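# Move gold-capped glass tube from door rack to window rack

## Task

Take the glass tube with the gold cap out of the rack by the door and seat it fully in a free well of the rack by the window. It fails if anything newly ends up on the floor, if any tube touches the floor, if a tube breaks (a drop of more than a few centimetres, about one well's depth, or a hard knock), or if the robot tips over or is left tilted. Every other tube must end fully seated in its own rack, though it may be moved to a different well of that same rack. At the end the gripper must have let go and the robot must have backed away, and nothing may need the robot to stay in place.

## Robot and tools

Robot: a Hello Robot Stretch 4 with a single arm. It has an omni-wheel base, a lift on a vertical mast, a telescoping arm that reaches forward, a wrist with yaw, pitch and roll joints, and a two-finger gripper whose fingers are bendy steel strips. It stands about 1.6 m tall, and the base's rim lies within 0.23 m of the base origin. There are four cameras on the body: head_camera, head_left_camera, head_right_camera and wrist_camera.

Frames: the base frame has its origin on the floor under the base centre, with x forward, y to the left and z up. hand_pose is the point between the open fingertips (link pinch), given in the base frame. With all wrist joints at 0 its axes line up with the base axes. The printed value may be a little off. The odometry frame is the base frame as it was at the start of the scene. base_odometry comes only from wheel rotation, so wheel slip is counted as movement. Its heading is positive to the left, from -3.142 to 3.142.

execute_actions(actions, cameras): actions is a list holding exactly one action, or an empty list, which just reports the state and images. An action may contain "base", "joints" or both, with optional "pace" and "contact_limits". Alternatively it contains only {"end_of_arm": "enable_torque"}, which re-enables any wrist or gripper motor that has switched itself off. All motions in one action start together and may finish at different times.
- base: one command only, and it is a relative offset from where the base last reported itself. translate_m drives straight, forward positive, in metres, from -2 to 2. strafe_m moves sideways without turning, left positive, in metres, from -2 to 2. rotate_rad turns in place, counter-clockwise (left) positive, in radians, from -3.2 to 3.2.
- joints: a single dictionary keyed by joint name. Each value is an absolute target for that joint, not an offset.
  - lift_m: 0 to 1.2 m.
  - arm_m: 0 to 0.55 m.
  - wrist_yaw_rad: -1.134 to 4.276. 0 points forward, positive turns left, 3.14 is folded back, and above 3.4 the arm may get in the way.
  - wrist_pitch_rad: -1.117 to 4.259. 0 is level and 1.57 points straight down.
  - wrist_roll_rad: -1.117 to 4.259. At 0 both fingers are level; positive rolls clockwise as seen from behind the gripper.
  - gripper_m: -0.038 to 0.141, the gap between the fingertips in metres. Below 0 the fingers press together.
  The tolerances for done are ±0.004 for lift, arm and gripper, ±0.02 for yaw and roll, and ±0.05 for pitch. A joint target outside its range is clipped and the result says so. Any other out-of-range value or unknown key rejects the whole call, and nothing moves.
- pace: "slow", "default", "fast" or "max". Default is used if it is left out. Base speeds are 0.1/0.3/0.4/0.6 m/s and turn rates 1/2/3/4 rad/s. When lift_m is above 0.2 these are lowered, down to 0.3 m/s and 1 rad/s at 1.2.
- contact_limits: only {"arm_m": x} is allowed, with x from 0 (gentlest) to 0.75 (firmest). It defaults to 0.5.
- cameras: a list of camera names, or "all". Null or leaving it out gives all cameras; [] gives none. The "pictures" line lists the images in order.
A single action lasts at most 15 s. A joint or base left out of an action may still be pushing toward its previous target. If a call reports a stop, the remaining execute_actions, wait and finished_scene calls in that same reply are skipped.

wait(seconds): 0 to 10 s. It commands nothing new and returns the same report as an empty action.
zoom_image(camera, region): region is [x0, y0, x1, y1] in pixels of that camera's latest full image, measured from the top left, at most 504 by 504.
read_manual(section): returns only the licence texts and moves nothing.
finished_scene(scene): ends the given scene for good and reports whether the task succeeded.

Results:
- lidar_m: 12 distances in metres, one per 30° sector, starting straight ahead and going counter-clockwise (4th left, 7th behind, 10th right). "-" means nothing was seen or something is closer than 0.25 m. The lidar misses glass and clear plastic, thin legs and much of what is behind the robot.
- wrist_depth_mm: a 7x7 grid of median depths, 100 to 2000 mm. Clear objects do not show.
- turned_by_wheels vs turned_by_imu: a gap above about 0.1 rad means a collision or slip.
- base_tilt: in degrees, forward and right positive, with a fixed bias of up to about 1.5°.
- motor_effort: in percent, positive toward higher joint values, with the peak in brackets. For wheel_0 to wheel_2, positive turns the base right.
- base_status and joint_status: "done"; "off_target" (stopped away from the target and may still push); "contact_stop_at_<key>" (hit something; the lift, arm or wheels go slack); "limit_stop_at_<name>", which includes own_body and tilt (tilt above 6°, when motors go slack and ignore commands); "time_out"; "torque_fault" (a wrist motor went limp and needs enable_torque).
- on_its_own: reports what this call did not command. "held at" there is a joint's held target, not its actual position.

Gripping: command a gap smaller than the object. Going lower squeezes harder and pulls the object in. Neither the reading nor "done" proves that you are holding something; look for a change in gripper effort. If the fingertips stick on a surface, raise the lift.

Cautions:
- The tubes are glass. Lower them gently and never release one more than a few centimetres above its well.
- Keep tubes clear of the floor, and avoid knocking the racks or the other tubes.
- Do not turn or drive with more than 1 kg held and arm_m above 0.2, and take care at fast paces.
- Avoid pushing hard with the gripper held high.
- A tilted-up, rolled wrist can trigger own-body stops.
- To unfold the wrist at the start, you can send lift_m 0.4 with wrist_yaw_rad 0.
- Loose objects may be nudged now and then.
- Before finishing, open the gripper and move clear.

Each tool is called after "Call:" by a JSON object that holds its "op" and its "data".

## Session

Call:
{"op": "execute_actions", "data": {"actions": []}}

Scene clock: 0.00 s.
base_odometry: x=+0.000 y=+0.000 heading=+0.000 (m, m, rad; odometry frame)
turned_by_wheels: +0.000 (rad since the last result)
turned_by_imu: +0.000 (rad since the last result)
base_tilt: forward=-0.6 right=+1.3 (deg)
lidar_m: 0.89 0.88 1.10 1.48 1.48 2.46 1.73 1.76 1.85 1.60 1.61 1.00
base_status: not commanded
joint_positions: lift_m=+0.231 arm_m=-0.003 wrist_yaw_rad=+3.081 wrist_pitch_rad=-0.012 wrist_roll_rad=-0.003 gripper_m=+0.057
joint_status: not commanded
motor_effort: lift_m=+19 arm_m=-1 wrist_yaw_rad=+0 wrist_pitch_rad=-7 wrist_roll_rad=+0 gripper_m=-3 wheel_0=+0 wheel_1=+1 wheel_2=+0 (%)
hand_pose: x=-0.1144 y=+0.1046 z=+0.4123 quat_wxyz=(+0.030, +0.006, -0.002, +1.000) (m; base frame)
wrist_depth_mm: 137 138 1808 - - - - / - 138 1808 - - - - / - 131 211 1921 - - - / 109 137 253 1863 - - - / 135 1708 1808 1921 - - - / 1708 1756 1499 1756 211 1661 1618 / 1229 1182 1025 1060 991 1025 1098
pictures: head_camera, head_left_camera, head_right_camera, wrist_camera
Images, in order (width x height): head_camera 420x560, head_left_camera 420x672, head_right_camera 420x672, wrist_camera 616x392.

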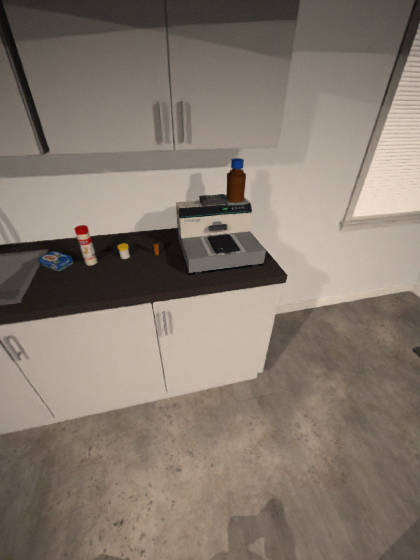

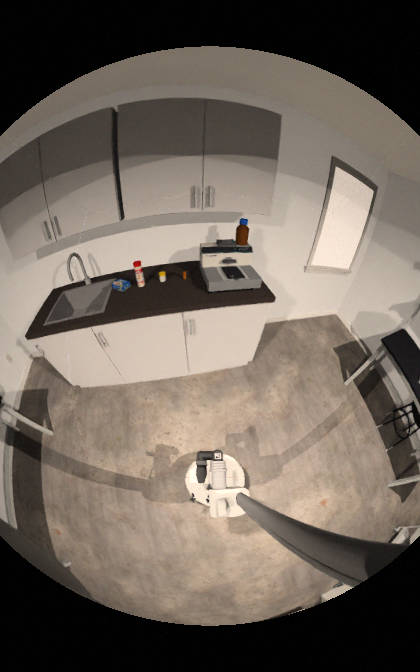

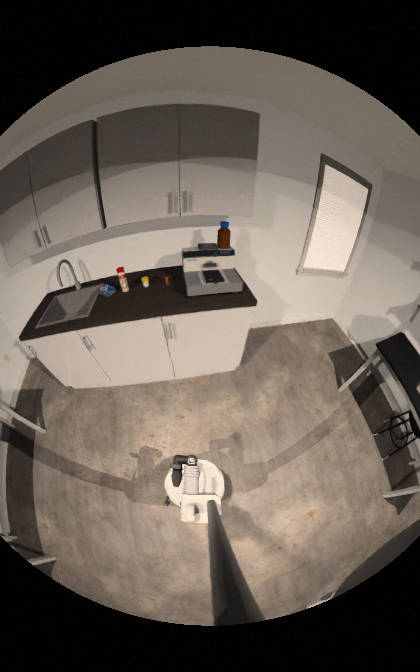

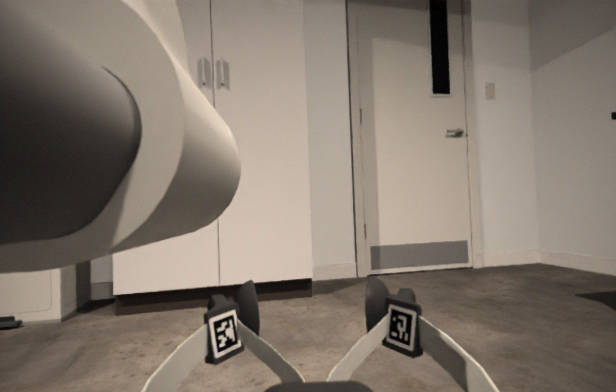

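Call:
{"op": "execute_actions", "data": {"actions": [{"base":{"rotate_rad":1.7}}], "cameras": ["head_camera","head_left_camera"]}}

Call:
{"op": "execute_actions", "data": {"actions": [{"base":{"rotate_rad":3.0}}], "cameras": ["head_camera","head_left_camera"]}}

Scene clock: 12.77 s.
base_odometry: x=+0.000 y=+0.000 heading=+1.700 (m, m, rad; odometry frame)
turned_by_wheels: +1.700 (rad since the last result)
turned_by_imu: +1.692 (rad since the last result)
base_tilt: forward=-0.7 right=+1.2 (deg)
lidar_m: 1.48 1.52 2.32 1.71 1.88 1.72 1.63 1.67 0.97 0.89 0.92 1.24
base_status: done
joint_positions: lift_m=+0.231 arm_m=-0.003 wrist_yaw_rad=+3.081 wrist_pitch_rad=-0.012 wrist_roll_rad=-0.003 gripper_m=+0.057
joint_status: not commanded
motor_effort: lift_m=+19(19) arm_m=-1(1) wrist_yaw_rad=-1(0) wrist_pitch_rad=-5(6) wrist_roll_rad=+0(1) gripper_m=-2(4) wheel_0=-2(7) wheel_1=-2(6) wheel_2=+0(8) (%)
hand_pose: x=-0.1144 y=+0.1046 z=+0.4123 quat_wxyz=(+0.030, +0.006, -0.002, +1.000) (m; base frame)
wrist_depth_mm: 137 138 - - - - - / - 138 - - - - - / - 131 210 - - - - / 109 137 253 - - - - / 135 1661 - - - - - / 1921 1863 1499 1756 211 1661 1618 / 1229 1205 1008 1078 991 1025 1098
pictures: head_camera, head_left_camera
Images, in order (width x height): head_camera 420x560, head_left_camera 420x672.

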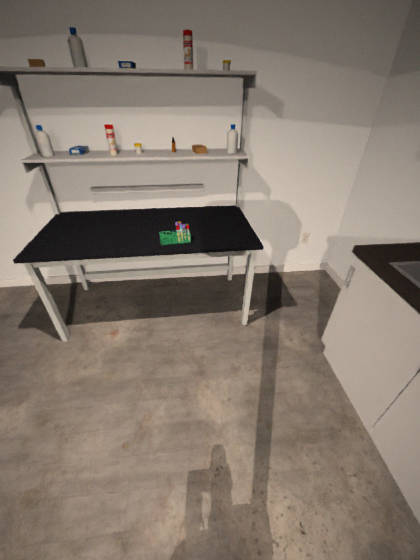

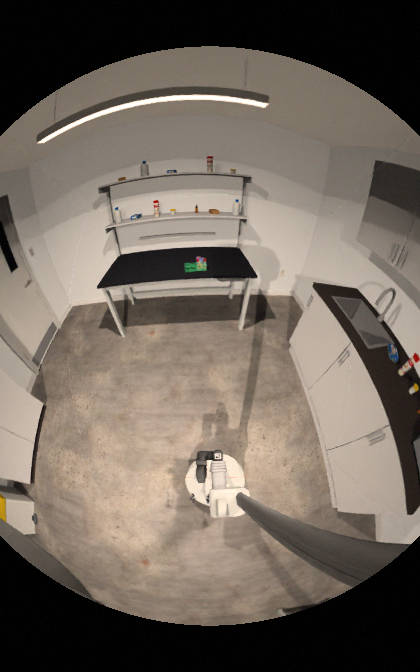

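Scene clock: 15.53 s.
base_odometry: x=+0.000 y=+0.000 heading=-1.584 (m, m, rad; odometry frame)
turned_by_wheels: +3.000 (rad since the last result)
turned_by_imu: +2.985 (rad since the last result)
base_tilt: forward=-0.7 right=+1.1 (deg)
lidar_m: 1.61 1.62 1.01 0.89 0.90 1.11 1.49 1.51 2.42 1.71 1.75 1.85
base_status: done
joint_positions: lift_m=+0.231 arm_m=-0.003 wrist_yaw_rad=+3.081 wrist_pitch_rad=-0.012 wrist_roll_rad=-0.003 gripper_m=+0.057
joint_status: not commanded
motor_effort: lift_m=+19(19) arm_m=-1(1) wrist_yaw_rad=+0(0) wrist_pitch_rad=-6(6) wrist_roll_rad=+1(1) gripper_m=-4(4) wheel_0=-2(10) wheel_1=-1(6) wheel_2=+1(8) (%)
hand_pose: x=-0.1144 y=+0.1046 z=+0.4123 quat_wxyz=(+0.030, +0.006, -0.002, +1.000) (m; base frame)
wrist_depth_mm: 137 138 - - - - 960 / - 138 - - - 1281 976 / - 131 210 - - 1281 960 / 109 137 253 - - 1281 976 / 135 - - - - 1281 976 / 1921 1863 1464 1708 211 1397 991 / 1229 1182 1025 1078 976 1025 1025
pictures: head_camera, head_left_camera
Images, in order (width x height): head_camera 420x560, head_left_camera 420x672.

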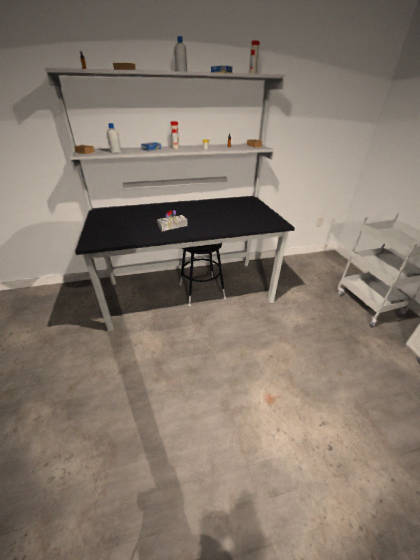

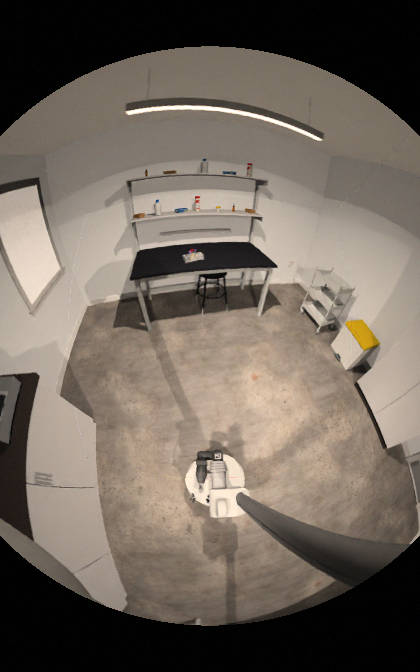

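Call:
{"op": "execute_actions", "data": {"actions": [{"base":{"rotate_rad":-2.95},"joints":{"lift_m":0.8,"wrist_yaw_rad":0,"gripper_m":0.08}}], "cameras": []}}

Call:
{"op": "execute_actions", "data": {"actions": [{"base":{"translate_m":0.8}}], "cameras": ["head_camera","wrist_camera"]}}

Scene clock: 23.57 s.
base_odometry: x=+0.000 y=+0.000 heading=+1.750 (m, m, rad; odometry frame)
turned_by_wheels: -2.950 (rad since the last result)
turned_by_imu: -2.934 (rad since the last result)
base_tilt: forward=-0.7 right=+1.3 (deg)
lidar_m: 1.47 1.55 1.81 1.72 1.88 1.71 1.65 1.70 0.93 0.88 0.93 1.26
base_status: done
joint_positions: lift_m=+0.800 arm_m=-0.003 wrist_yaw_rad=+0.000 wrist_pitch_rad=-0.012 wrist_roll_rad=-0.003 gripper_m=+0.080
joint_status: all done
motor_effort: lift_m=+23(24) arm_m=-1(1) wrist_yaw_rad=+0(5) wrist_pitch_rad=-6(7) wrist_roll_rad=+0(1) gripper_m=-2(4) wheel_0=+2(9) wheel_1=+2(11) wheel_2=+0(8) (%)
hand_pose: x=+0.4568 y=-0.0874 z=+0.9813 quat_wxyz=(+1.000, -0.002, -0.006, +0.000) (m; base frame)
wrist_depth_mm: - - - - - - - / - - - - - - - / - - - - - - - / - - - - - - - / - - 1983 - - - - / 1308 1366 1255 1281 216 - - / - - 1921 1921 1983 - -
pictures: none
No camera images: the call's "cameras" was empty. Leave "cameras" out to get every camera's image.

Scene clock: 27.70 s.
base_odometry: x=-0.143 y=+0.787 heading=+1.751 (m, m, rad; odometry frame)
turned_by_wheels: +0.001 (rad since the last result)
turned_by_imu: +0.003 (rad since the last result)
base_tilt: forward=-0.7 right=+1.2 (deg)
lidar_m: 0.68 0.72 0.99 1.77 1.81 2.59 2.70 1.31 0.94 0.88 0.93 0.72
base_status: done
joint_positions: lift_m=+0.800 arm_m=-0.003 wrist_yaw_rad=+0.000 wrist_pitch_rad=-0.012 wrist_roll_rad=-0.003 gripper_m=+0.080
joint_status: not commanded
motor_effort: lift_m=+22(23) arm_m=-1(1) wrist_yaw_rad=+0(0) wrist_pitch_rad=-6(7) wrist_roll_rad=+1(0) gripper_m=-2(2) wheel_0=+4(8) wheel_1=+4(4) wheel_2=+1(9) (%)
hand_pose: x=+0.4568 y=-0.0874 z=+0.9814 quat_wxyz=(+1.000, -0.002, -0.006, +0.000) (m; base frame)
wrist_depth_mm: 1281 1308 1281 1255 1255 1255 1255 / 1255 1255 1281 1281 1255 1255 1229 / 1255 1118 1255 1205 1205 1255 1255 / 1281 1281 1255 1255 1255 1255 1229 / 1281 1229 1255 1229 1255 1255 1255 / 1138 1078 569 991 216 1078 1229 / 707 647 559 609 603 591 676
pictures: head_camera, wrist_camera
Images, in order (width x height): head_camera 420x560, wrist_camera 616x392.

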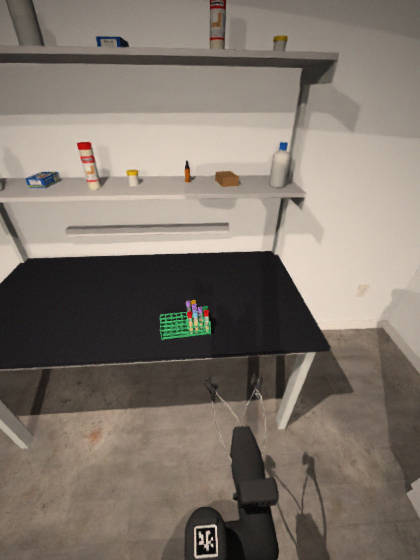

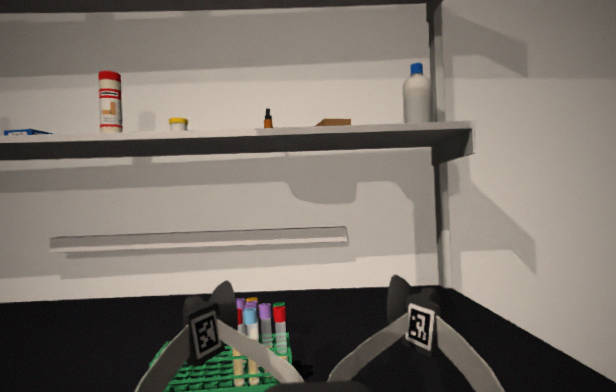

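Call:
{"op": "zoom_image", "data": {"camera": "head_camera", "region": [140, 280, 240, 350]}}

Region (140, 280, 240, 350) of head_camera's 420x560 image, scaled by 5.040, with more detail than that image has; it fills the top 353 rows of this view, and the rest is white.

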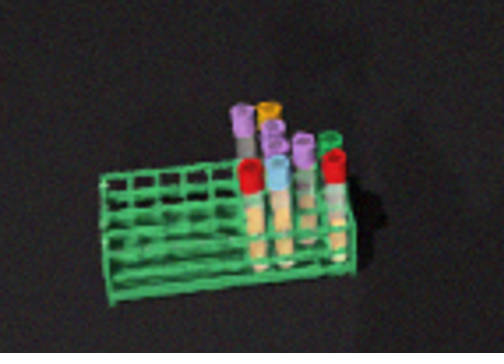

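Call:
{"op": "execute_actions", "data": {"actions": [{"base":{"strafe_m":0.13},"joints":{"lift_m":1.15,"wrist_pitch_rad":1.57}}], "cameras": []}}

Call:
{"op": "execute_actions", "data": {"actions": [{"base":{"translate_m":0.3},"joints":{"arm_m":0.3}}], "cameras": ["head_camera","wrist_camera"]}}

Scene clock: 43.17 s.
base_odometry: x=-0.271 y=+0.764 heading=+1.750 (m, m, rad; odometry frame)
turned_by_wheels: +0.000 (rad since the last result)
turned_by_imu: +0.001 (rad since the last result)
base_tilt: forward=-0.7 right=+1.2 (deg)
lidar_m: 0.68 0.72 0.96 1.63 1.69 2.38 3.17 1.48 1.06 1.01 1.07 0.72
base_status: done
joint_positions: lift_m=+1.150 arm_m=-0.003 wrist_yaw_rad=+0.000 wrist_pitch_rad=+1.570 wrist_roll_rad=-0.003 gripper_m=+0.080
joint_status: all done
motor_effort: lift_m=+23(24) arm_m=-1(1) wrist_yaw_rad=+1(0) wrist_pitch_rad=+0(5) wrist_roll_rad=+2(1) gripper_m=-3(3) wheel_0=-3(9) wheel_1=+1(9) wheel_2=+0(1) (%)
hand_pose: x=+0.1686 y=-0.0874 z=+1.0394 quat_wxyz=(+0.707, -0.001, +0.707, +0.001) (m; base frame)
wrist_depth_mm: 1255 1229 1229 1255 1255 1255 1255 / 1255 1255 1229 1255 1255 1255 1255 / 1255 1255 1255 1229 1229 1255 1255 / 1255 1229 1255 1255 1255 1255 1255 / 1229 1229 1042 1042 1255 1255 1229 / 1229 1255 1025 1025 216 1255 1255 / 1229 1229 1229 699 1255 1255 1229
pictures: none
No camera images: the call's "cameras" was empty. Leave "cameras" out to get every camera's image.

Scene clock: 45.63 s.
base_odometry: x=-0.324 y=+1.059 heading=+1.751 (m, m, rad; odometry frame)
turned_by_wheels: +0.001 (rad since the last result)
turned_by_imu: +0.002 (rad since the last result)
base_tilt: forward=-0.6 right=+1.2 (deg)
lidar_m: 0.39 0.41 0.57 2.04 1.70 2.35 3.49 1.49 1.07 1.01 0.58 0.42
base_status: done
joint_positions: lift_m=+1.150 arm_m=+0.299 wrist_yaw_rad=+0.000 wrist_pitch_rad=+1.570 wrist_roll_rad=-0.003 gripper_m=+0.080
joint_status: all done
motor_effort: lift_m=+23(23) arm_m=+6(7) wrist_yaw_rad=+0(1) wrist_pitch_rad=+1(0) wrist_roll_rad=+2(1) gripper_m=-1(4) wheel_0=+4(7) wheel_1=+3(6) wheel_2=+2(10) (%)
hand_pose: x=+0.4702 y=-0.0874 z=+1.0394 quat_wxyz=(+0.707, -0.001, +0.707, +0.001) (m; base frame)
wrist_depth_mm: 492 496 496 496 492 496 496 / 496 496 492 496 496 500 496 / 496 492 496 492 496 496 496 / 492 496 484 439 496 496 496 / 492 492 492 492 496 492 496 / 492 1255 492 1078 216 1255 1255 / 1229 1255 1025 1042 1229 1229 1255
pictures: head_camera, wrist_camera
Images, in order (width x height): head_camera 420x560, wrist_camera 616x392.

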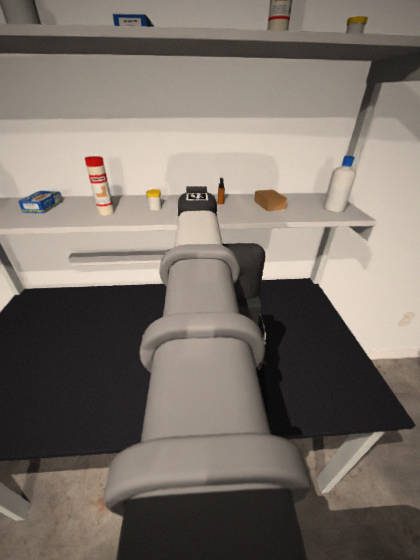

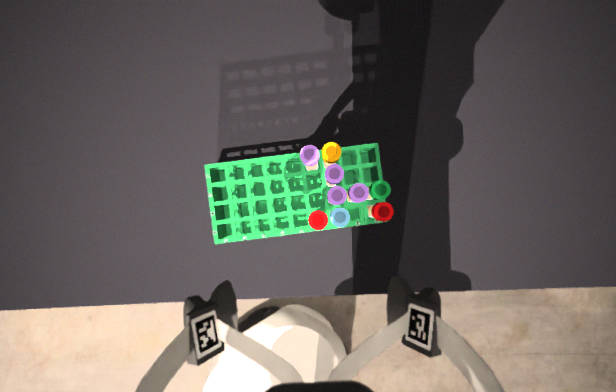

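Call:
{"op": "execute_actions", "data": {"actions": [{"joints":{"arm_m":0.397,"lift_m":1.02,"wrist_roll_rad":1.44,"gripper_m":0.03}}], "cameras": ["wrist_camera"]}}

Scene clock: 74.10 s.
base_odometry: x=-0.324 y=+1.059 heading=+1.751 (m, m, rad; odometry frame)
turned_by_wheels: +0.000 (rad since the last result)
turned_by_imu: +0.001 (rad since the last result)
base_tilt: forward=-0.7 right=+1.3 (deg)
lidar_m: 0.39 0.40 0.56 2.03 1.71 2.36 3.50 1.51 1.05 1.01 0.57 0.42
base_status: not commanded
joint_positions: lift_m=+1.020 arm_m=+0.396 wrist_yaw_rad=+0.000 wrist_pitch_rad=+1.570 wrist_roll_rad=+1.440 gripper_m=+0.030
joint_status: all done
motor_effort: lift_m=+15(19) arm_m=+6(6) wrist_yaw_rad=-1(0) wrist_pitch_rad=+1(1) wrist_roll_rad=+2(6) gripper_m=-5(3) wheel_0=+3(3) wheel_1=+2(2) wheel_2=+2(2) (%)
hand_pose: x=+0.5671 y=-0.0874 z=+0.9101 quat_wxyz=(+0.532, +0.466, +0.532, -0.466) (m; base frame)
wrist_depth_mm: 366 366 368 370 373 375 1138 / 364 366 366 368 370 375 1138 / 364 366 368 370 370 373 1138 / 362 364 366 359 368 931 1138 / 362 362 366 336 310 917 917 / 359 359 362 247 248 917 904 / 357 359 189 307 338 917 931
pictures: wrist_camera
Images, in order (width x height): wrist_camera 616x392.

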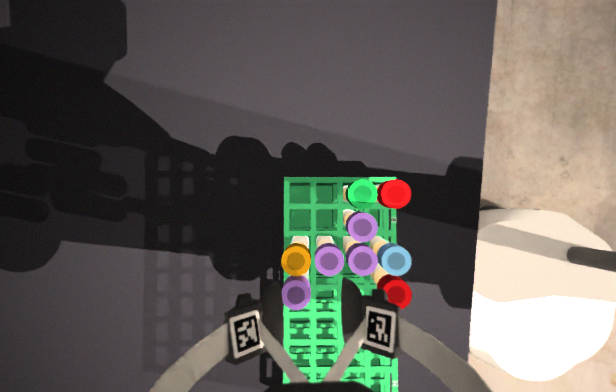

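Call:
{"op": "execute_actions", "data": {"actions": [{"base":{"strafe_m":0.0103},"joints":{"arm_m":0.406,"gripper_m":0.026},"pace":"slow"}], "cameras": ["wrist_camera"]}}

Scene clock: 82.00 s.
base_odometry: x=-0.334 y=+1.057 heading=+1.751 (m, m, rad; odometry frame)
turned_by_wheels: +0.000 (rad since the last result)
turned_by_imu: +0.001 (rad since the last result)
base_tilt: forward=-0.7 right=+1.2 (deg)
lidar_m: 0.39 0.40 0.55 2.02 1.71 2.38 3.50 1.50 1.08 1.03 0.57 0.41
base_status: done
joint_positions: lift_m=+1.020 arm_m=+0.405 wrist_yaw_rad=+0.000 wrist_pitch_rad=+1.570 wrist_roll_rad=+1.440 gripper_m=+0.026
joint_status: all done
motor_effort: lift_m=+15(14) arm_m=+6(6) wrist_yaw_rad=+0(0) wrist_pitch_rad=+0(1) wrist_roll_rad=+1(1) gripper_m=-5(5) wheel_0=-2(8) wheel_1=+3(5) wheel_2=+0(1) (%)
hand_pose: x=+0.5761 y=-0.0874 z=+0.9101 quat_wxyz=(+0.532, +0.466, +0.532, -0.466) (m; base frame)
wrist_depth_mm: 366 366 368 373 373 373 1138 / 364 366 368 370 370 375 1138 / 362 366 366 368 370 373 1138 / 364 364 364 359 312 370 1138 / 362 364 364 351 297 370 904 / 359 362 362 307 249 904 917 / 357 359 362 349 307 917 917
pictures: wrist_camera
Images, in order (width x height): wrist_camera 616x392.

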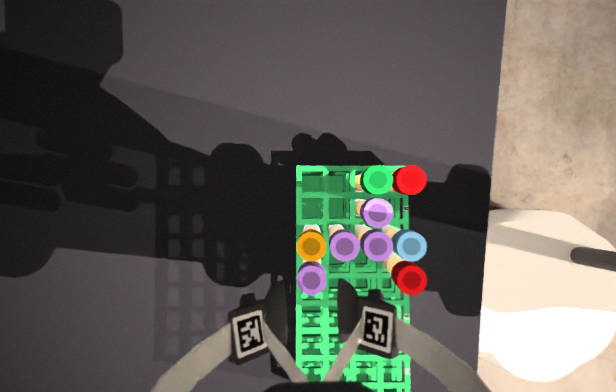

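Call:
{"op": "execute_actions", "data": {"actions": [{"joints":{"lift_m":1.0},"pace":"slow"}], "cameras": ["wrist_camera"]}}

Scene clock: 86.37 s.
base_odometry: x=-0.334 y=+1.057 heading=+1.751 (m, m, rad; odometry frame)
turned_by_wheels: +0.000 (rad since the last result)
turned_by_imu: +0.000 (rad since the last result)
base_tilt: forward=-0.6 right=+1.3 (deg)
lidar_m: 0.38 0.41 0.56 2.04 1.70 2.37 3.48 1.50 1.07 1.02 0.56 0.41
base_status: not commanded
joint_positions: lift_m=+1.000 arm_m=+0.405 wrist_yaw_rad=+0.000 wrist_pitch_rad=+1.570 wrist_roll_rad=+1.440 gripper_m=+0.026
joint_status: all done
motor_effort: lift_m=+15(12) arm_m=+6(6) wrist_yaw_rad=-1(1) wrist_pitch_rad=+1(0) wrist_roll_rad=+4(3) gripper_m=-4(4) wheel_0=-2(2) wheel_1=+4(3) wheel_2=+0(0) (%)
hand_pose: x=+0.5761 y=-0.0874 z=+0.8901 quat_wxyz=(+0.532, +0.466, +0.532, -0.466) (m; base frame)
wrist_depth_mm: 345 347 349 351 353 355 1118 / 343 347 347 349 351 353 1118 / 345 345 347 349 349 353 1118 / 342 343 345 340 230 351 1118 / 342 343 345 338 229 349 904 / 340 343 343 228 229 347 891 / 340 340 342 289 289 347 891
pictures: wrist_camera
Images, in order (width x height): wrist_camera 616x392.

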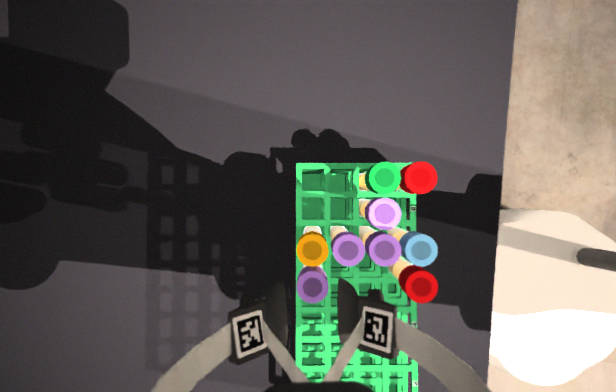

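Call:
{"op": "execute_actions", "data": {"actions": [{"base":{"strafe_m":-0.006},"pace":"slow"}], "cameras": []}}

Call:
{"op": "execute_actions", "data": {"actions": [{"joints":{"lift_m":0.985},"pace":"slow"}], "cameras": ["wrist_camera"]}}

Scene clock: 93.30 s.
base_odometry: x=-0.329 y=+1.058 heading=+1.751 (m, m, rad; odometry frame)
turned_by_wheels: +0.000 (rad since the last result)
turned_by_imu: +0.000 (rad since the last result)
base_tilt: forward=-0.6 right=+1.2 (deg)
lidar_m: 0.38 0.42 0.54 2.04 1.71 2.38 3.49 1.48 1.07 1.02 0.58 0.41
base_status: done
joint_positions: lift_m=+1.000 arm_m=+0.405 wrist_yaw_rad=+0.000 wrist_pitch_rad=+1.570 wrist_roll_rad=+1.440 gripper_m=+0.026
joint_status: not commanded
motor_effort: lift_m=+15(15) arm_m=+6(6) wrist_yaw_rad=+0(0) wrist_pitch_rad=+0(0) wrist_roll_rad=+0(1) gripper_m=-3(3) wheel_0=+3(5) wheel_1=-5(7) wheel_2=+0(0) (%)
hand_pose: x=+0.5761 y=-0.0874 z=+0.8901 quat_wxyz=(+0.532, +0.466, +0.532, -0.466) (m; base frame)
wrist_depth_mm: 345 347 347 351 351 353 1138 / 345 345 349 349 351 353 1118 / 343 345 345 347 349 353 1118 / 343 343 345 340 291 349 1118 / 342 343 343 290 229 349 904 / 342 342 343 229 229 349 891 / 340 342 342 289 289 347 904
pictures: none
No camera images: the call's "cameras" was empty. Leave "cameras" out to get every camera's image.

Scene clock: 94.13 s.
base_odometry: x=-0.329 y=+1.058 heading=+1.751 (m, m, rad; odometry frame)
turned_by_wheels: +0.000 (rad since the last result)
turned_by_imu: +0.000 (rad since the last result)
base_tilt: forward=-0.7 right=+1.2 (deg)
lidar_m: 0.38 0.41 0.56 2.04 1.70 2.37 3.47 1.49 1.06 1.02 0.61 0.42
base_status: not commanded
joint_positions: lift_m=+0.985 arm_m=+0.405 wrist_yaw_rad=+0.000 wrist_pitch_rad=+1.570 wrist_roll_rad=+1.440 gripper_m=+0.026
joint_status: all done
motor_effort: lift_m=+14(12) arm_m=+6(6) wrist_yaw_rad=+0(1) wrist_pitch_rad=+0(0) wrist_roll_rad=+2(2) gripper_m=-4(3) wheel_0=+3(3) wheel_1=-4(5) wheel_2=+0(0) (%)
hand_pose: x=+0.5761 y=-0.0874 z=+0.8751 quat_wxyz=(+0.532, +0.466, +0.532, -0.466) (m; base frame)
wrist_depth_mm: 330 332 334 336 338 340 1098 / 329 330 332 334 336 338 1118 / 329 329 332 334 334 336 1098 / 327 329 332 324 228 336 1098 / 327 329 330 274 214 336 878 / 325 327 329 213 213 332 878 / 325 327 327 273 273 332 878
pictures: wrist_camera
Images, in order (width x height): wrist_camera 616x392.

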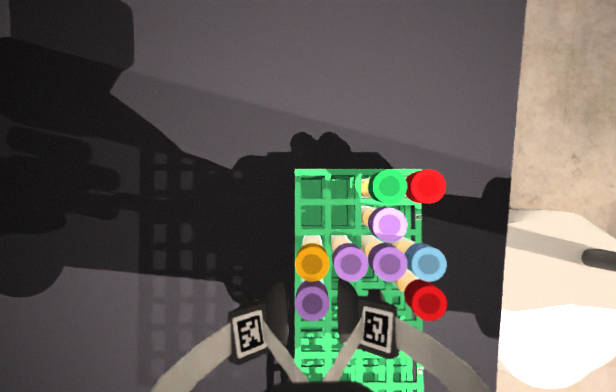

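Good. Close and lift.

Call:
{"op": "execute_actions", "data": {"actions": [{"joints":{"gripper_m":0.004}}], "cameras": []}}

Call:
{"op": "execute_actions", "data": {"actions": [{"joints":{"lift_m":1.06},"pace":"slow"}], "cameras": ["wrist_camera"]}}

Scene clock: 98.93 s.
base_odometry: x=-0.329 y=+1.058 heading=+1.751 (m, m, rad; odometry frame)
turned_by_wheels: +0.000 (rad since the last result)
turned_by_imu: +0.000 (rad since the last result)
base_tilt: forward=-0.7 right=+1.2 (deg)
lidar_m: 0.39 0.42 0.57 2.03 1.71 2.38 3.50 1.49 1.07 1.02 0.58 0.40
base_status: not commanded
joint_positions: lift_m=+0.985 arm_m=+0.405 wrist_yaw_rad=+0.000 wrist_pitch_rad=+1.570 wrist_roll_rad=+1.440 gripper_m=+0.004
joint_status: all done
motor_effort: lift_m=+14(14) arm_m=+6(6) wrist_yaw_rad=+0(1) wrist_pitch_rad=+1(0) wrist_roll_rad=+1(1) gripper_m=-10(11) wheel_0=+3(3) wheel_1=-4(4) wheel_2=+0(0) (%)
hand_pose: x=+0.5761 y=-0.0874 z=+0.8751 quat_wxyz=(+0.532, +0.466, +0.532, -0.466) (m; base frame)
wrist_depth_mm: 332 332 334 334 338 338 1098 / 330 330 332 336 336 338 1098 / 329 330 330 332 336 336 1098 / 327 330 330 324 228 336 1098 / 327 329 330 276 214 334 878 / 327 327 329 208 213 332 878 / 325 325 179 273 273 332 878
pictures: none
No camera images: the call's "cameras" was empty. Leave "cameras" out to get every camera's image.

Scene clock: 100.43 s.
base_odometry: x=-0.329 y=+1.058 heading=+1.751 (m, m, rad; odometry frame)
turned_by_wheels: +0.000 (rad since the last result)
turned_by_imu: +0.000 (rad since the last result)
base_tilt: forward=-0.7 right=+1.3 (deg)
lidar_m: 0.38 0.42 0.57 2.03 1.71 2.35 3.50 1.50 1.08 1.01 0.58 0.39
base_status: not commanded
joint_positions: lift_m=+1.060 arm_m=+0.405 wrist_yaw_rad=+0.000 wrist_pitch_rad=+1.570 wrist_roll_rad=+1.440 gripper_m=+0.004
joint_status: all done
motor_effort: lift_m=+23(27) arm_m=+6(6) wrist_yaw_rad=-1(1) wrist_pitch_rad=+0(0) wrist_roll_rad=+3(2) gripper_m=-11(10) wheel_0=+3(3) wheel_1=-5(4) wheel_2=+0(0) (%)
hand_pose: x=+0.5761 y=-0.0874 z=+0.9494 quat_wxyz=(+0.532, +0.466, +0.532, -0.466) (m; base frame)
wrist_depth_mm: 404 407 410 410 410 415 1182 / 404 404 407 410 410 1182 1182 / 402 404 407 407 410 1160 1182 / 402 402 404 404 407 1025 1160 / 399 402 402 370 397 946 960 / 399 402 402 209 347 960 946 / 397 399 178 347 347 960 1138
pictures: wrist_camera
Images, in order (width x height): wrist_camera 616x392.

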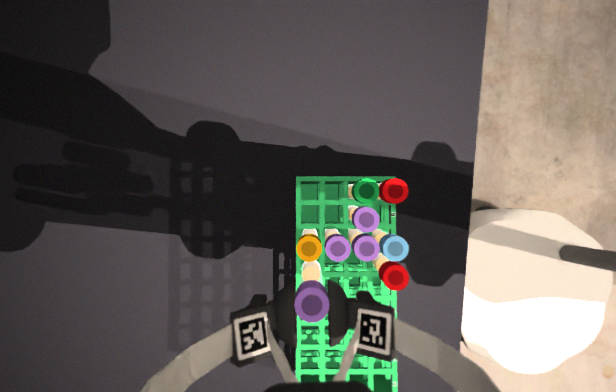

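Call:
{"op": "execute_actions", "data": {"actions": [{"base":{"strafe_m":0.0624},"joints":{"arm_m":0.397},"pace":"slow"}], "cameras": ["wrist_camera"]}}

Call:
{"op": "zoom_image", "data": {"camera": "wrist_camera", "region": [220, 100, 460, 340]}}

Scene clock: 111.20 s.
base_odometry: x=-0.390 y=+1.047 heading=+1.751 (m, m, rad; odometry frame)
turned_by_wheels: +0.000 (rad since the last result)
turned_by_imu: +0.001 (rad since the last result)
base_tilt: forward=-0.6 right=+1.3 (deg)
lidar_m: 0.38 0.41 0.56 1.98 1.66 2.33 3.50 1.55 1.14 1.08 0.59 0.42
base_status: done
joint_positions: lift_m=+1.060 arm_m=+0.398 wrist_yaw_rad=+0.000 wrist_pitch_rad=+1.570 wrist_roll_rad=+1.440 gripper_m=+0.004
joint_status: all done
motor_effort: lift_m=+23(23) arm_m=-6(6) wrist_yaw_rad=+0(0) wrist_pitch_rad=+0(0) wrist_roll_rad=+1(1) gripper_m=-10(8) wheel_0=-3(7) wheel_1=+3(5) wheel_2=+0(1) (%)
hand_pose: x=+0.5692 y=-0.0874 z=+0.9494 quat_wxyz=(+0.532, +0.466, +0.532, -0.466) (m; base frame)
wrist_depth_mm: 404 407 407 410 413 1182 1182 / 404 402 407 407 410 1160 1182 / 402 404 407 399 410 1160 1182 / 399 404 404 397 399 1160 1182 / 399 399 402 397 399 960 960 / 397 399 399 209 349 946 960 / 397 397 178 399 402 946 1160
pictures: wrist_camera
Images, in order (width x height): wrist_camera 616x392.

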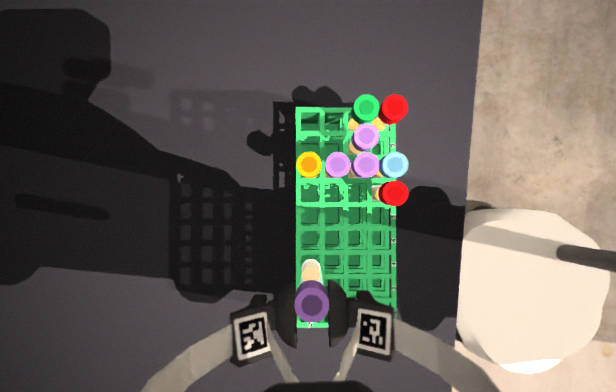

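Region (220, 100, 460, 340) of wrist_camera's 616x392 image, scaled by 2.100.

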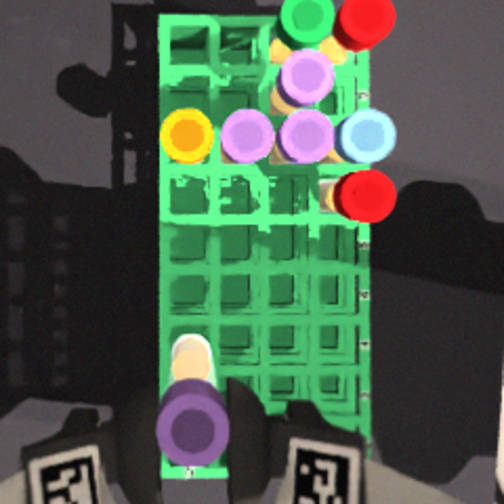

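Call:
{"op": "execute_actions", "data": {"actions": [{"joints":{"lift_m":1.03},"pace":"slow"}], "cameras": []}}

Call:
{"op": "execute_actions", "data": {"actions": [{"joints":{"lift_m":0.992},"pace":"slow"}], "cameras": ["wrist_camera"]}}

Scene clock: 119.83 s.
base_odometry: x=-0.390 y=+1.047 heading=+1.751 (m, m, rad; odometry frame)
turned_by_wheels: +0.000 (rad since the last result)
turned_by_imu: +0.000 (rad since the last result)
base_tilt: forward=-0.7 right=+1.2 (deg)
lidar_m: 0.38 0.40 0.54 1.97 1.65 2.33 3.50 1.54 1.13 1.08 0.60 0.41
base_status: not commanded
joint_positions: lift_m=+1.030 arm_m=+0.398 wrist_yaw_rad=+0.000 wrist_pitch_rad=+1.570 wrist_roll_rad=+1.440 gripper_m=+0.004
joint_status: all done
motor_effort: lift_m=+14(20) arm_m=-6(6) wrist_yaw_rad=-2(1) wrist_pitch_rad=+1(0) wrist_roll_rad=+3(4) gripper_m=-10(8) wheel_0=-4(3) wheel_1=+4(3) wheel_2=+0(0) (%)
hand_pose: x=+0.5692 y=-0.0874 z=+0.9201 quat_wxyz=(+0.532, +0.466, +0.532, -0.466) (m; base frame)
wrist_depth_mm: 377 377 379 382 382 384 1160 / 375 375 377 379 382 384 1138 / 375 373 377 370 334 1160 1138 / 373 373 375 349 347 946 1138 / 370 373 375 345 368 931 917 / 370 373 375 209 320 917 931 / 370 370 178 370 375 917 1138
pictures: none
No camera images: the call's "cameras" was empty. Leave "cameras" out to get every camera's image.

Scene clock: 121.00 s.
base_odometry: x=-0.390 y=+1.047 heading=+1.751 (m, m, rad; odometry frame)
turned_by_wheels: +0.000 (rad since the last result)
turned_by_imu: +0.000 (rad since the last result)
base_tilt: forward=-0.6 right=+1.2 (deg)
lidar_m: 0.38 0.42 0.56 1.97 1.63 2.31 3.50 1.55 1.13 1.05 0.57 0.40
base_status: not commanded
joint_positions: lift_m=+0.992 arm_m=+0.398 wrist_yaw_rad=+0.000 wrist_pitch_rad=+1.570 wrist_roll_rad=+1.440 gripper_m=+0.004
joint_status: all done
motor_effort: lift_m=+14(13) arm_m=-6(6) wrist_yaw_rad=+0(0) wrist_pitch_rad=+0(0) wrist_roll_rad=+3(0) gripper_m=-10(11) wheel_0=-4(3) wheel_1=+3(3) wheel_2=+0(0) (%)
hand_pose: x=+0.5692 y=-0.0874 z=+0.8821 quat_wxyz=(+0.532, +0.466, +0.532, -0.466) (m; base frame)
wrist_depth_mm: 338 340 342 342 343 345 1098 / 338 338 340 340 225 343 1118 / 336 336 340 283 223 342 1118 / 336 336 338 332 285 343 1098 / 334 336 336 330 330 342 891 / 332 334 334 208 283 340 891 / 332 332 179 281 336 338 891
pictures: wrist_camera
Images, in order (width x height): wrist_camera 616x392.

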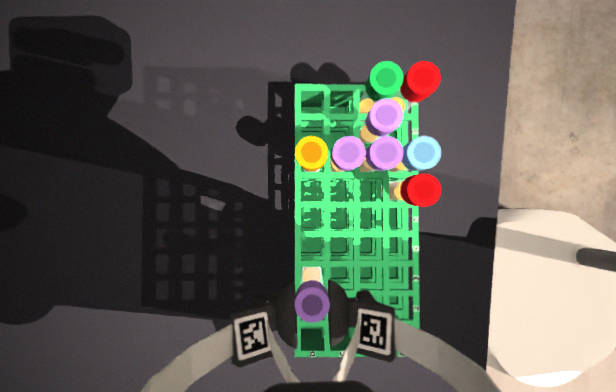

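Call:
{"op": "execute_actions", "data": {"actions": [{"joints":{"gripper_m":0.026}}], "cameras": []}}

Call:
{"op": "execute_actions", "data": {"actions": [{"joints":{"lift_m":1.025}}], "cameras": []}}

Call:
{"op": "execute_actions", "data": {"actions": [{"base":{"strafe_m":-0.089},"joints":{"arm_m":0.416,"wrist_roll_rad":-0.13},"pace":"slow"}], "cameras": ["wrist_camera"]}}

Scene clock: 127.83 s.
base_odometry: x=-0.390 y=+1.047 heading=+1.751 (m, m, rad; odometry frame)
turned_by_wheels: +0.000 (rad since the last result)
turned_by_imu: +0.000 (rad since the last result)
base_tilt: forward=-0.6 right=+1.3 (deg)
lidar_m: 0.38 0.41 0.54 1.98 1.65 2.34 3.49 1.57 1.14 1.09 0.58 0.37
base_status: not commanded
joint_positions: lift_m=+0.992 arm_m=+0.398 wrist_yaw_rad=+0.000 wrist_pitch_rad=+1.570 wrist_roll_rad=+1.440 gripper_m=+0.026
joint_status: all done
motor_effort: lift_m=+14(14) arm_m=-6(6) wrist_yaw_rad=-1(1) wrist_pitch_rad=-1(1) wrist_roll_rad=+2(3) gripper_m=-4(10) wheel_0=-3(3) wheel_1=+3(3) wheel_2=+0(0) (%)
hand_pose: x=+0.5692 y=-0.0874 z=+0.8821 quat_wxyz=(+0.532, +0.466, +0.532, -0.466) (m; base frame)
wrist_depth_mm: 338 340 340 343 343 345 1118 / 336 340 340 342 236 345 1118 / 336 338 340 283 223 345 1118 / 334 336 338 332 285 343 1098 / 334 336 338 330 332 342 878 / 332 334 336 220 283 340 891 / 332 334 334 279 282 340 891
pictures: none
No camera images: the call's "cameras" was empty. Leave "cameras" out to get every camera's image.

Scene clock: 128.77 s.
base_odometry: x=-0.390 y=+1.047 heading=+1.751 (m, m, rad; odometry frame)
turned_by_wheels: +0.000 (rad since the last result)
turned_by_imu: +0.000 (rad since the last result)
base_tilt: forward=-0.6 right=+1.1 (deg)
lidar_m: 0.38 0.41 0.57 1.96 1.65 2.31 3.48 1.53 1.14 1.08 0.59 0.41
base_status: not commanded
joint_positions: lift_m=+1.025 arm_m=+0.398 wrist_yaw_rad=+0.000 wrist_pitch_rad=+1.570 wrist_roll_rad=+1.440 gripper_m=+0.026
joint_status: all done
motor_effort: lift_m=+23(23) arm_m=-6(6) wrist_yaw_rad=-2(1) wrist_pitch_rad=+0(0) wrist_roll_rad=+1(0) gripper_m=-5(4) wheel_0=-4(3) wheel_1=+3(3) wheel_2=+0(0) (%)
hand_pose: x=+0.5692 y=-0.0874 z=+0.9144 quat_wxyz=(+0.532, +0.466, +0.532, -0.466) (m; base frame)
wrist_depth_mm: 370 370 373 375 377 379 1160 / 368 370 373 373 375 377 1138 / 368 368 373 343 317 377 1160 / 366 368 368 342 342 946 1138 / 366 368 368 342 362 917 917 / 366 366 368 252 314 904 931 / 364 364 366 366 368 917 1118
pictures: none
No camera images: the call's "cameras" was empty. Leave "cameras" out to get every camera's image.

Scene clock: 130.80 s.
base_odometry: x=-0.302 y=+1.063 heading=+1.751 (m, m, rad; odometry frame)
turned_by_wheels: +0.000 (rad since the last result)
turned_by_imu: +0.000 (rad since the last result)
base_tilt: forward=-0.7 right=+1.2 (deg)
lidar_m: 0.39 0.42 0.55 2.07 1.74 2.39 3.49 1.44 1.04 0.99 0.58 0.40
base_status: done
joint_positions: lift_m=+1.025 arm_m=+0.415 wrist_yaw_rad=+0.000 wrist_pitch_rad=+1.570 wrist_roll_rad=-0.130 gripper_m=+0.026
joint_status: all done
motor_effort: lift_m=+23(23) arm_m=+6(6) wrist_yaw_rad=+0(0) wrist_pitch_rad=+0(0) wrist_roll_rad=-2(11) gripper_m=-5(5) wheel_0=+2(8) wheel_1=-3(7) wheel_2=+1(0) (%)
hand_pose: x=+0.5861 y=-0.0874 z=+0.9144 quat_wxyz=(+0.706, -0.046, +0.705, +0.046) (m; base frame)
wrist_depth_mm: 370 373 370 370 370 373 373 / 370 370 373 370 370 373 370 / 370 370 370 370 370 370 370 / 370 370 370 370 370 368 370 / 368 370 370 368 373 370 370 / 368 368 314 252 362 370 370 / 368 368 312 250 251 368 368
pictures: wrist_camera
Images, in order (width x height): wrist_camera 616x392.

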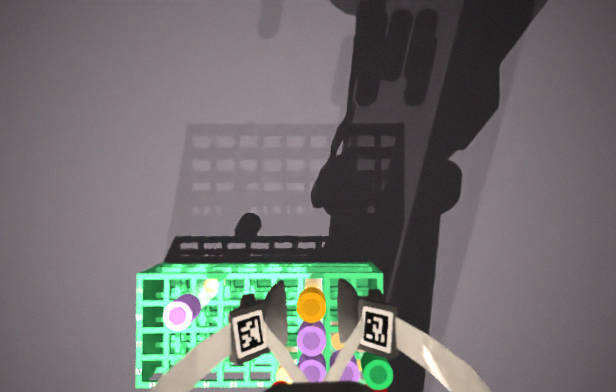

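Call:
{"op": "execute_actions", "data": {"actions": [{"joints":{"arm_m":0.420,"lift_m":0.985},"pace":"slow"}], "cameras": ["wrist_camera"]}}

Call:
{"op": "execute_actions", "data": {"actions": [{"joints":{"gripper_m":0.002}}], "cameras": []}}

Call:
{"op": "execute_actions", "data": {"actions": [{"joints":{"lift_m":1.13},"pace":"slow"}], "cameras": ["wrist_camera"]}}

Scene clock: 139.03 s.
base_odometry: x=-0.302 y=+1.063 heading=+1.751 (m, m, rad; odometry frame)
turned_by_wheels: +0.000 (rad since the last result)
turned_by_imu: +0.000 (rad since the last result)
base_tilt: forward=-0.7 right=+1.3 (deg)
lidar_m: 0.38 0.41 0.55 2.07 1.74 2.39 3.48 1.45 1.05 0.99 0.58 0.40
base_status: not commanded
joint_positions: lift_m=+0.985 arm_m=+0.419 wrist_yaw_rad=+0.000 wrist_pitch_rad=+1.570 wrist_roll_rad=-0.130 gripper_m=+0.026
joint_status: all done
motor_effort: lift_m=+14(24) arm_m=+6(5) wrist_yaw_rad=+0(0) wrist_pitch_rad=+0(1) wrist_roll_rad=+1(0) gripper_m=-2(5) wheel_0=+2(2) wheel_1=-3(3) wheel_2=+1(1) (%)
hand_pose: x=+0.5901 y=-0.0874 z=+0.8751 quat_wxyz=(+0.706, -0.046, +0.705, +0.046) (m; base frame)
wrist_depth_mm: 332 332 330 332 330 332 332 / 332 332 330 332 332 332 332 / 330 330 332 332 330 332 330 / 330 330 332 332 330 330 332 / 332 330 330 330 332 330 330 / 329 300 289 214 300 330 330 / 330 277 274 212 226 329 330
pictures: wrist_camera
Images, in order (width x height): wrist_camera 616x392.

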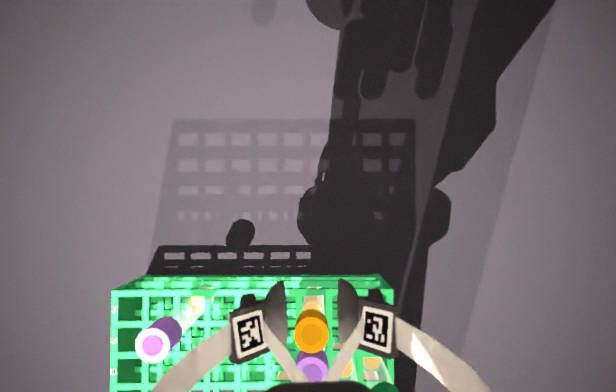

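Scene clock: 140.03 s.
base_odometry: x=-0.302 y=+1.063 heading=+1.751 (m, m, rad; odometry frame)
turned_by_wheels: +0.000 (rad since the last result)
turned_by_imu: +0.000 (rad since the last result)
base_tilt: forward=-0.6 right=+1.2 (deg)
lidar_m: 0.39 0.41 0.56 2.06 1.74 2.40 3.49 1.43 1.02 1.00 0.58 0.41
base_status: not commanded
joint_positions: lift_m=+0.985 arm_m=+0.419 wrist_yaw_rad=+0.000 wrist_pitch_rad=+1.570 wrist_roll_rad=-0.130 gripper_m=+0.002
joint_status: all done
motor_effort: lift_m=+14(14) arm_m=+6(6) wrist_yaw_rad=+0(1) wrist_pitch_rad=+0(2) wrist_roll_rad=+0(2) gripper_m=-11(10) wheel_0=+2(2) wheel_1=-3(3) wheel_2=+1(1) (%)
hand_pose: x=+0.5901 y=-0.0874 z=+0.8751 quat_wxyz=(+0.706, -0.046, +0.705, +0.046) (m; base frame)
wrist_depth_mm: 330 332 334 332 332 332 332 / 330 330 332 332 332 332 332 / 332 330 332 330 332 332 330 / 330 330 330 332 332 330 332 / 330 330 330 332 330 330 330 / 330 300 290 208 301 329 330 / 329 274 178 208 226 330 330
pictures: none
No camera images: the call's "cameras" was empty. Leave "cameras" out to get every camera's image.

Scene clock: 142.03 s.
base_odometry: x=-0.302 y=+1.063 heading=+1.751 (m, m, rad; odometry frame)
turned_by_wheels: +0.000 (rad since the last result)
turned_by_imu: +0.000 (rad since the last result)
base_tilt: forward=-0.7 right=+1.2 (deg)
lidar_m: 0.38 0.40 0.56 2.07 1.75 2.39 3.47 1.43 1.04 0.99 0.57 0.42
base_status: not commanded
joint_positions: lift_m=+1.130 arm_m=+0.419 wrist_yaw_rad=+0.000 wrist_pitch_rad=+1.570 wrist_roll_rad=-0.130 gripper_m=+0.002
joint_status: all done
motor_effort: lift_m=+23(24) arm_m=+6(6) wrist_yaw_rad=+0(0) wrist_pitch_rad=+1(1) wrist_roll_rad=-3(1) gripper_m=-9(13) wheel_0=+2(2) wheel_1=-3(3) wheel_2=+1(1) (%)
hand_pose: x=+0.5901 y=-0.0874 z=+1.0194 quat_wxyz=(+0.706, -0.046, +0.705, +0.046) (m; base frame)
wrist_depth_mm: 473 480 473 477 477 473 477 / 473 477 473 477 477 477 473 / 477 473 473 473 477 473 477 / 473 473 477 477 473 473 473 / 473 477 466 466 473 473 477 / 473 473 415 210 473 473 473 / 473 473 180 208 473 473 477
pictures: wrist_camera
Images, in order (width x height): wrist_camera 616x392.

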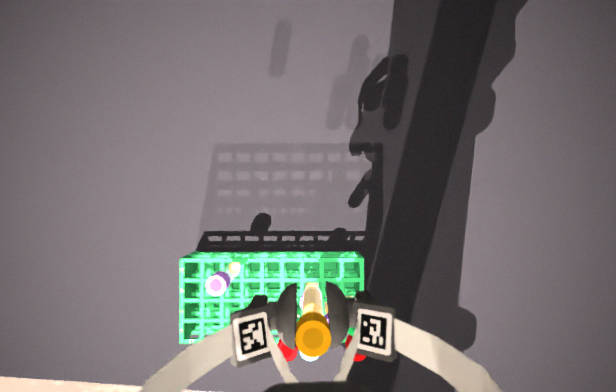

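Call:
{"op": "execute_actions", "data": {"actions": [{"base":{"translate_m":-1.1},"joints":{"arm_m":0.15}}], "cameras": ["head_camera"]}}

Call:
{"op": "execute_actions", "data": {"actions": [{"base":{"rotate_rad":3.14},"pace":"slow"}], "cameras": []}}

Call:
{"op": "execute_actions", "data": {"actions": [{"base":{"translate_m":0.95}}], "cameras": ["head_camera","wrist_camera"]}}

Scene clock: 156.10 s.
base_odometry: x=-0.106 y=-0.019 heading=+1.750 (m, m, rad; odometry frame)
turned_by_wheels: -0.001 (rad since the last result)
turned_by_imu: -0.002 (rad since the last result)
base_tilt: forward=-0.8 right=+1.2 (deg)
lidar_m: 1.48 1.55 1.68 1.62 1.79 1.71 1.66 1.68 1.04 0.99 1.04 0.30
base_status: done
joint_positions: lift_m=+1.130 arm_m=+0.151 wrist_yaw_rad=+0.000 wrist_pitch_rad=+1.570 wrist_roll_rad=-0.130 gripper_m=+0.002
joint_status: all done
motor_effort: lift_m=+22(23) arm_m=-5(6) wrist_yaw_rad=+2(0) wrist_pitch_rad=+0(1) wrist_roll_rad=+2(1) gripper_m=-11(12) wheel_0=-2(5) wheel_1=-3(7) wheel_2=-2(10) (%)
hand_pose: x=+0.3221 y=-0.0874 z=+1.0194 quat_wxyz=(+0.706, -0.046, +0.705, +0.046) (m; base frame)
wrist_depth_mm: 1229 1229 1229 1229 1255 1229 1229 / 1229 1229 1229 1229 1229 1229 1229 / 1229 1229 1229 1229 1205 1229 1229 / 1229 1229 1229 1229 1229 1229 1229 / 1229 1229 1229 1205 1229 1229 1229 / 1229 1205 1025 210 1229 1229 1229 / 1229 1229 179 208 1229 1229 1255
pictures: head_camera
Images, in order (width x height): head_camera 420x560.

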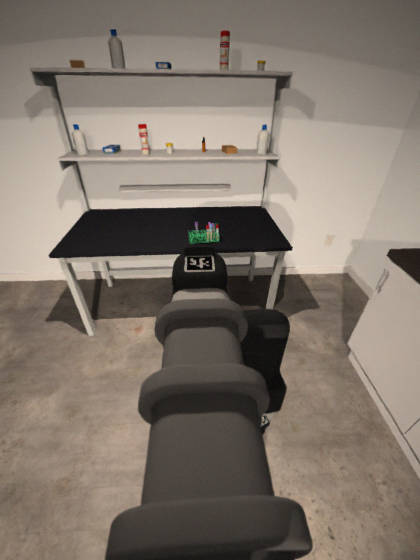

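Scene clock: 160.53 s.
base_odometry: x=-0.106 y=-0.019 heading=-1.394 (m, m, rad; odometry frame)
turned_by_wheels: +3.139 (rad since the last result)
turned_by_imu: +3.124 (rad since the last result)
base_tilt: forward=-0.8 right=+1.3 (deg)
lidar_m: 1.61 1.68 1.04 0.98 1.05 1.49 1.47 1.55 1.69 1.60 1.79 0.29
base_status: done
joint_positions: lift_m=+1.130 arm_m=+0.151 wrist_yaw_rad=+0.000 wrist_pitch_rad=+1.570 wrist_roll_rad=-0.130 gripper_m=+0.002
joint_status: not commanded
motor_effort: lift_m=+22(22) arm_m=-5(5) wrist_yaw_rad=+0(0) wrist_pitch_rad=+0(0) wrist_roll_rad=-2(2) gripper_m=-11(11) wheel_0=-4(6) wheel_1=-5(7) wheel_2=-3(5) (%)
hand_pose: x=+0.3221 y=-0.0874 z=+1.0194 quat_wxyz=(+0.706, -0.046, +0.705, +0.046) (m; base frame)
wrist_depth_mm: 1229 1229 1229 1229 1229 1205 1229 / 1229 1205 1229 1205 1229 1205 1229 / 1205 1229 1205 1229 1255 1229 1229 / 1229 1255 1229 1229 1229 1229 1229 / 1229 1229 1229 1205 1205 1229 1229 / 1229 1229 1008 211 1205 1229 1229 / 1229 1205 179 208 1229 1205 1205
pictures: none
No camera images: the call's "cameras" was empty. Leave "cameras" out to get every camera's image.

Scene clock: 165.20 s.
base_odometry: x=+0.062 y=-0.954 heading=-1.393 (m, m, rad; odometry frame)
turned_by_wheels: +0.000 (rad since the last result)
turned_by_imu: +0.003 (rad since the last result)
base_tilt: forward=-0.7 right=+1.2 (deg)
lidar_m: 0.68 0.71 1.64 1.36 1.05 1.46 2.55 2.59 1.75 1.61 0.97 0.29
base_status: done
joint_positions: lift_m=+1.130 arm_m=+0.151 wrist_yaw_rad=+0.000 wrist_pitch_rad=+1.570 wrist_roll_rad=-0.130 gripper_m=+0.002
joint_status: not commanded
motor_effort: lift_m=+22(22) arm_m=-6(6) wrist_yaw_rad=+0(0) wrist_pitch_rad=-1(0) wrist_roll_rad=-2(1) gripper_m=-13(12) wheel_0=+3(8) wheel_1=+3(9) wheel_2=+1(11) (%)
hand_pose: x=+0.3221 y=-0.0874 z=+1.0194 quat_wxyz=(+0.706, -0.046, +0.705, +0.046) (m; base frame)
wrist_depth_mm: 1229 1229 1229 1229 1229 1229 1229 / 1229 1229 1229 1229 1229 1229 1229 / 1229 1229 1229 1229 1229 1229 1229 / 1205 1205 1229 1229 1205 1229 1229 / 1205 1205 1205 1229 1229 1229 1205 / 1205 1229 1025 210 1229 1229 1229 / 1229 1229 179 208 1229 1205 1229
pictures: head_camera, wrist_camera
Images, in order (width x height): head_camera 420x560, wrist_camera 616x392.

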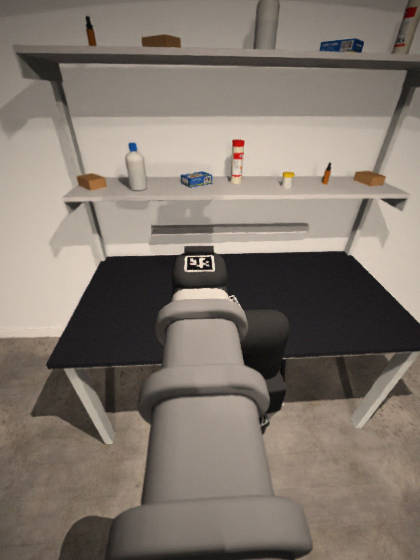

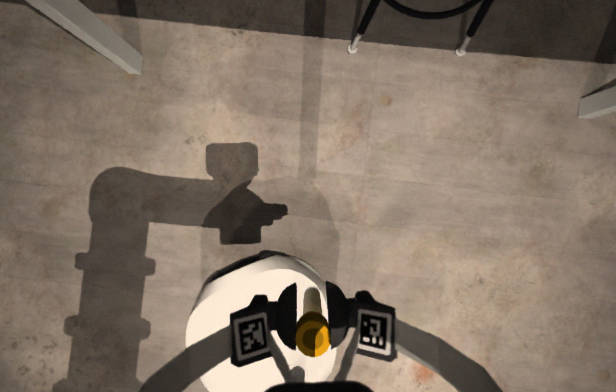

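Call:
{"op": "execute_actions", "data": {"actions": [{"base":{"translate_m":0.22},"joints":{"arm_m":0.42},"pace":"slow"}], "cameras": ["wrist_camera"]}}

Scene clock: 172.57 s.
base_odometry: x=+0.101 y=-1.171 heading=-1.393 (m, m, rad; odometry frame)
turned_by_wheels: +0.000 (rad since the last result)
turned_by_imu: +0.002 (rad since the last result)
base_tilt: forward=-0.7 right=+1.3 (deg)
lidar_m: 0.44 0.48 0.68 1.59 1.14 1.45 3.38 2.34 1.75 1.60 0.67 0.47
base_status: done
joint_positions: lift_m=+1.130 arm_m=+0.419 wrist_yaw_rad=+0.000 wrist_pitch_rad=+1.570 wrist_roll_rad=-0.130 gripper_m=+0.002
joint_status: all done
motor_effort: lift_m=+22(22) arm_m=+6(6) wrist_yaw_rad=+0(0) wrist_pitch_rad=+0(1) wrist_roll_rad=-1(1) gripper_m=-8(11) wheel_0=+4(6) wheel_1=+2(5) wheel_2=-2(6) (%)
hand_pose: x=+0.5900 y=-0.0874 z=+1.0194 quat_wxyz=(+0.706, -0.046, +0.705, +0.046) (m; base frame)
wrist_depth_mm: 473 477 477 477 477 477 477 / 473 473 477 473 473 477 473 / 477 473 477 418 466 477 477 / 473 473 477 466 473 473 473 / 473 477 473 477 473 473 473 / 473 473 477 211 473 473 477 / 1229 1229 179 208 1229 473 477
pictures: wrist_camera
Images, in order (width x height): wrist_camera 616x392.

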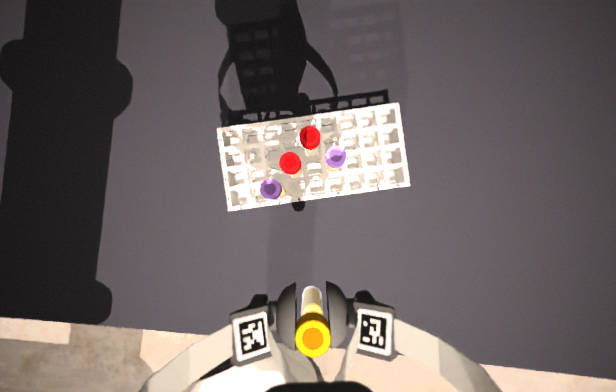

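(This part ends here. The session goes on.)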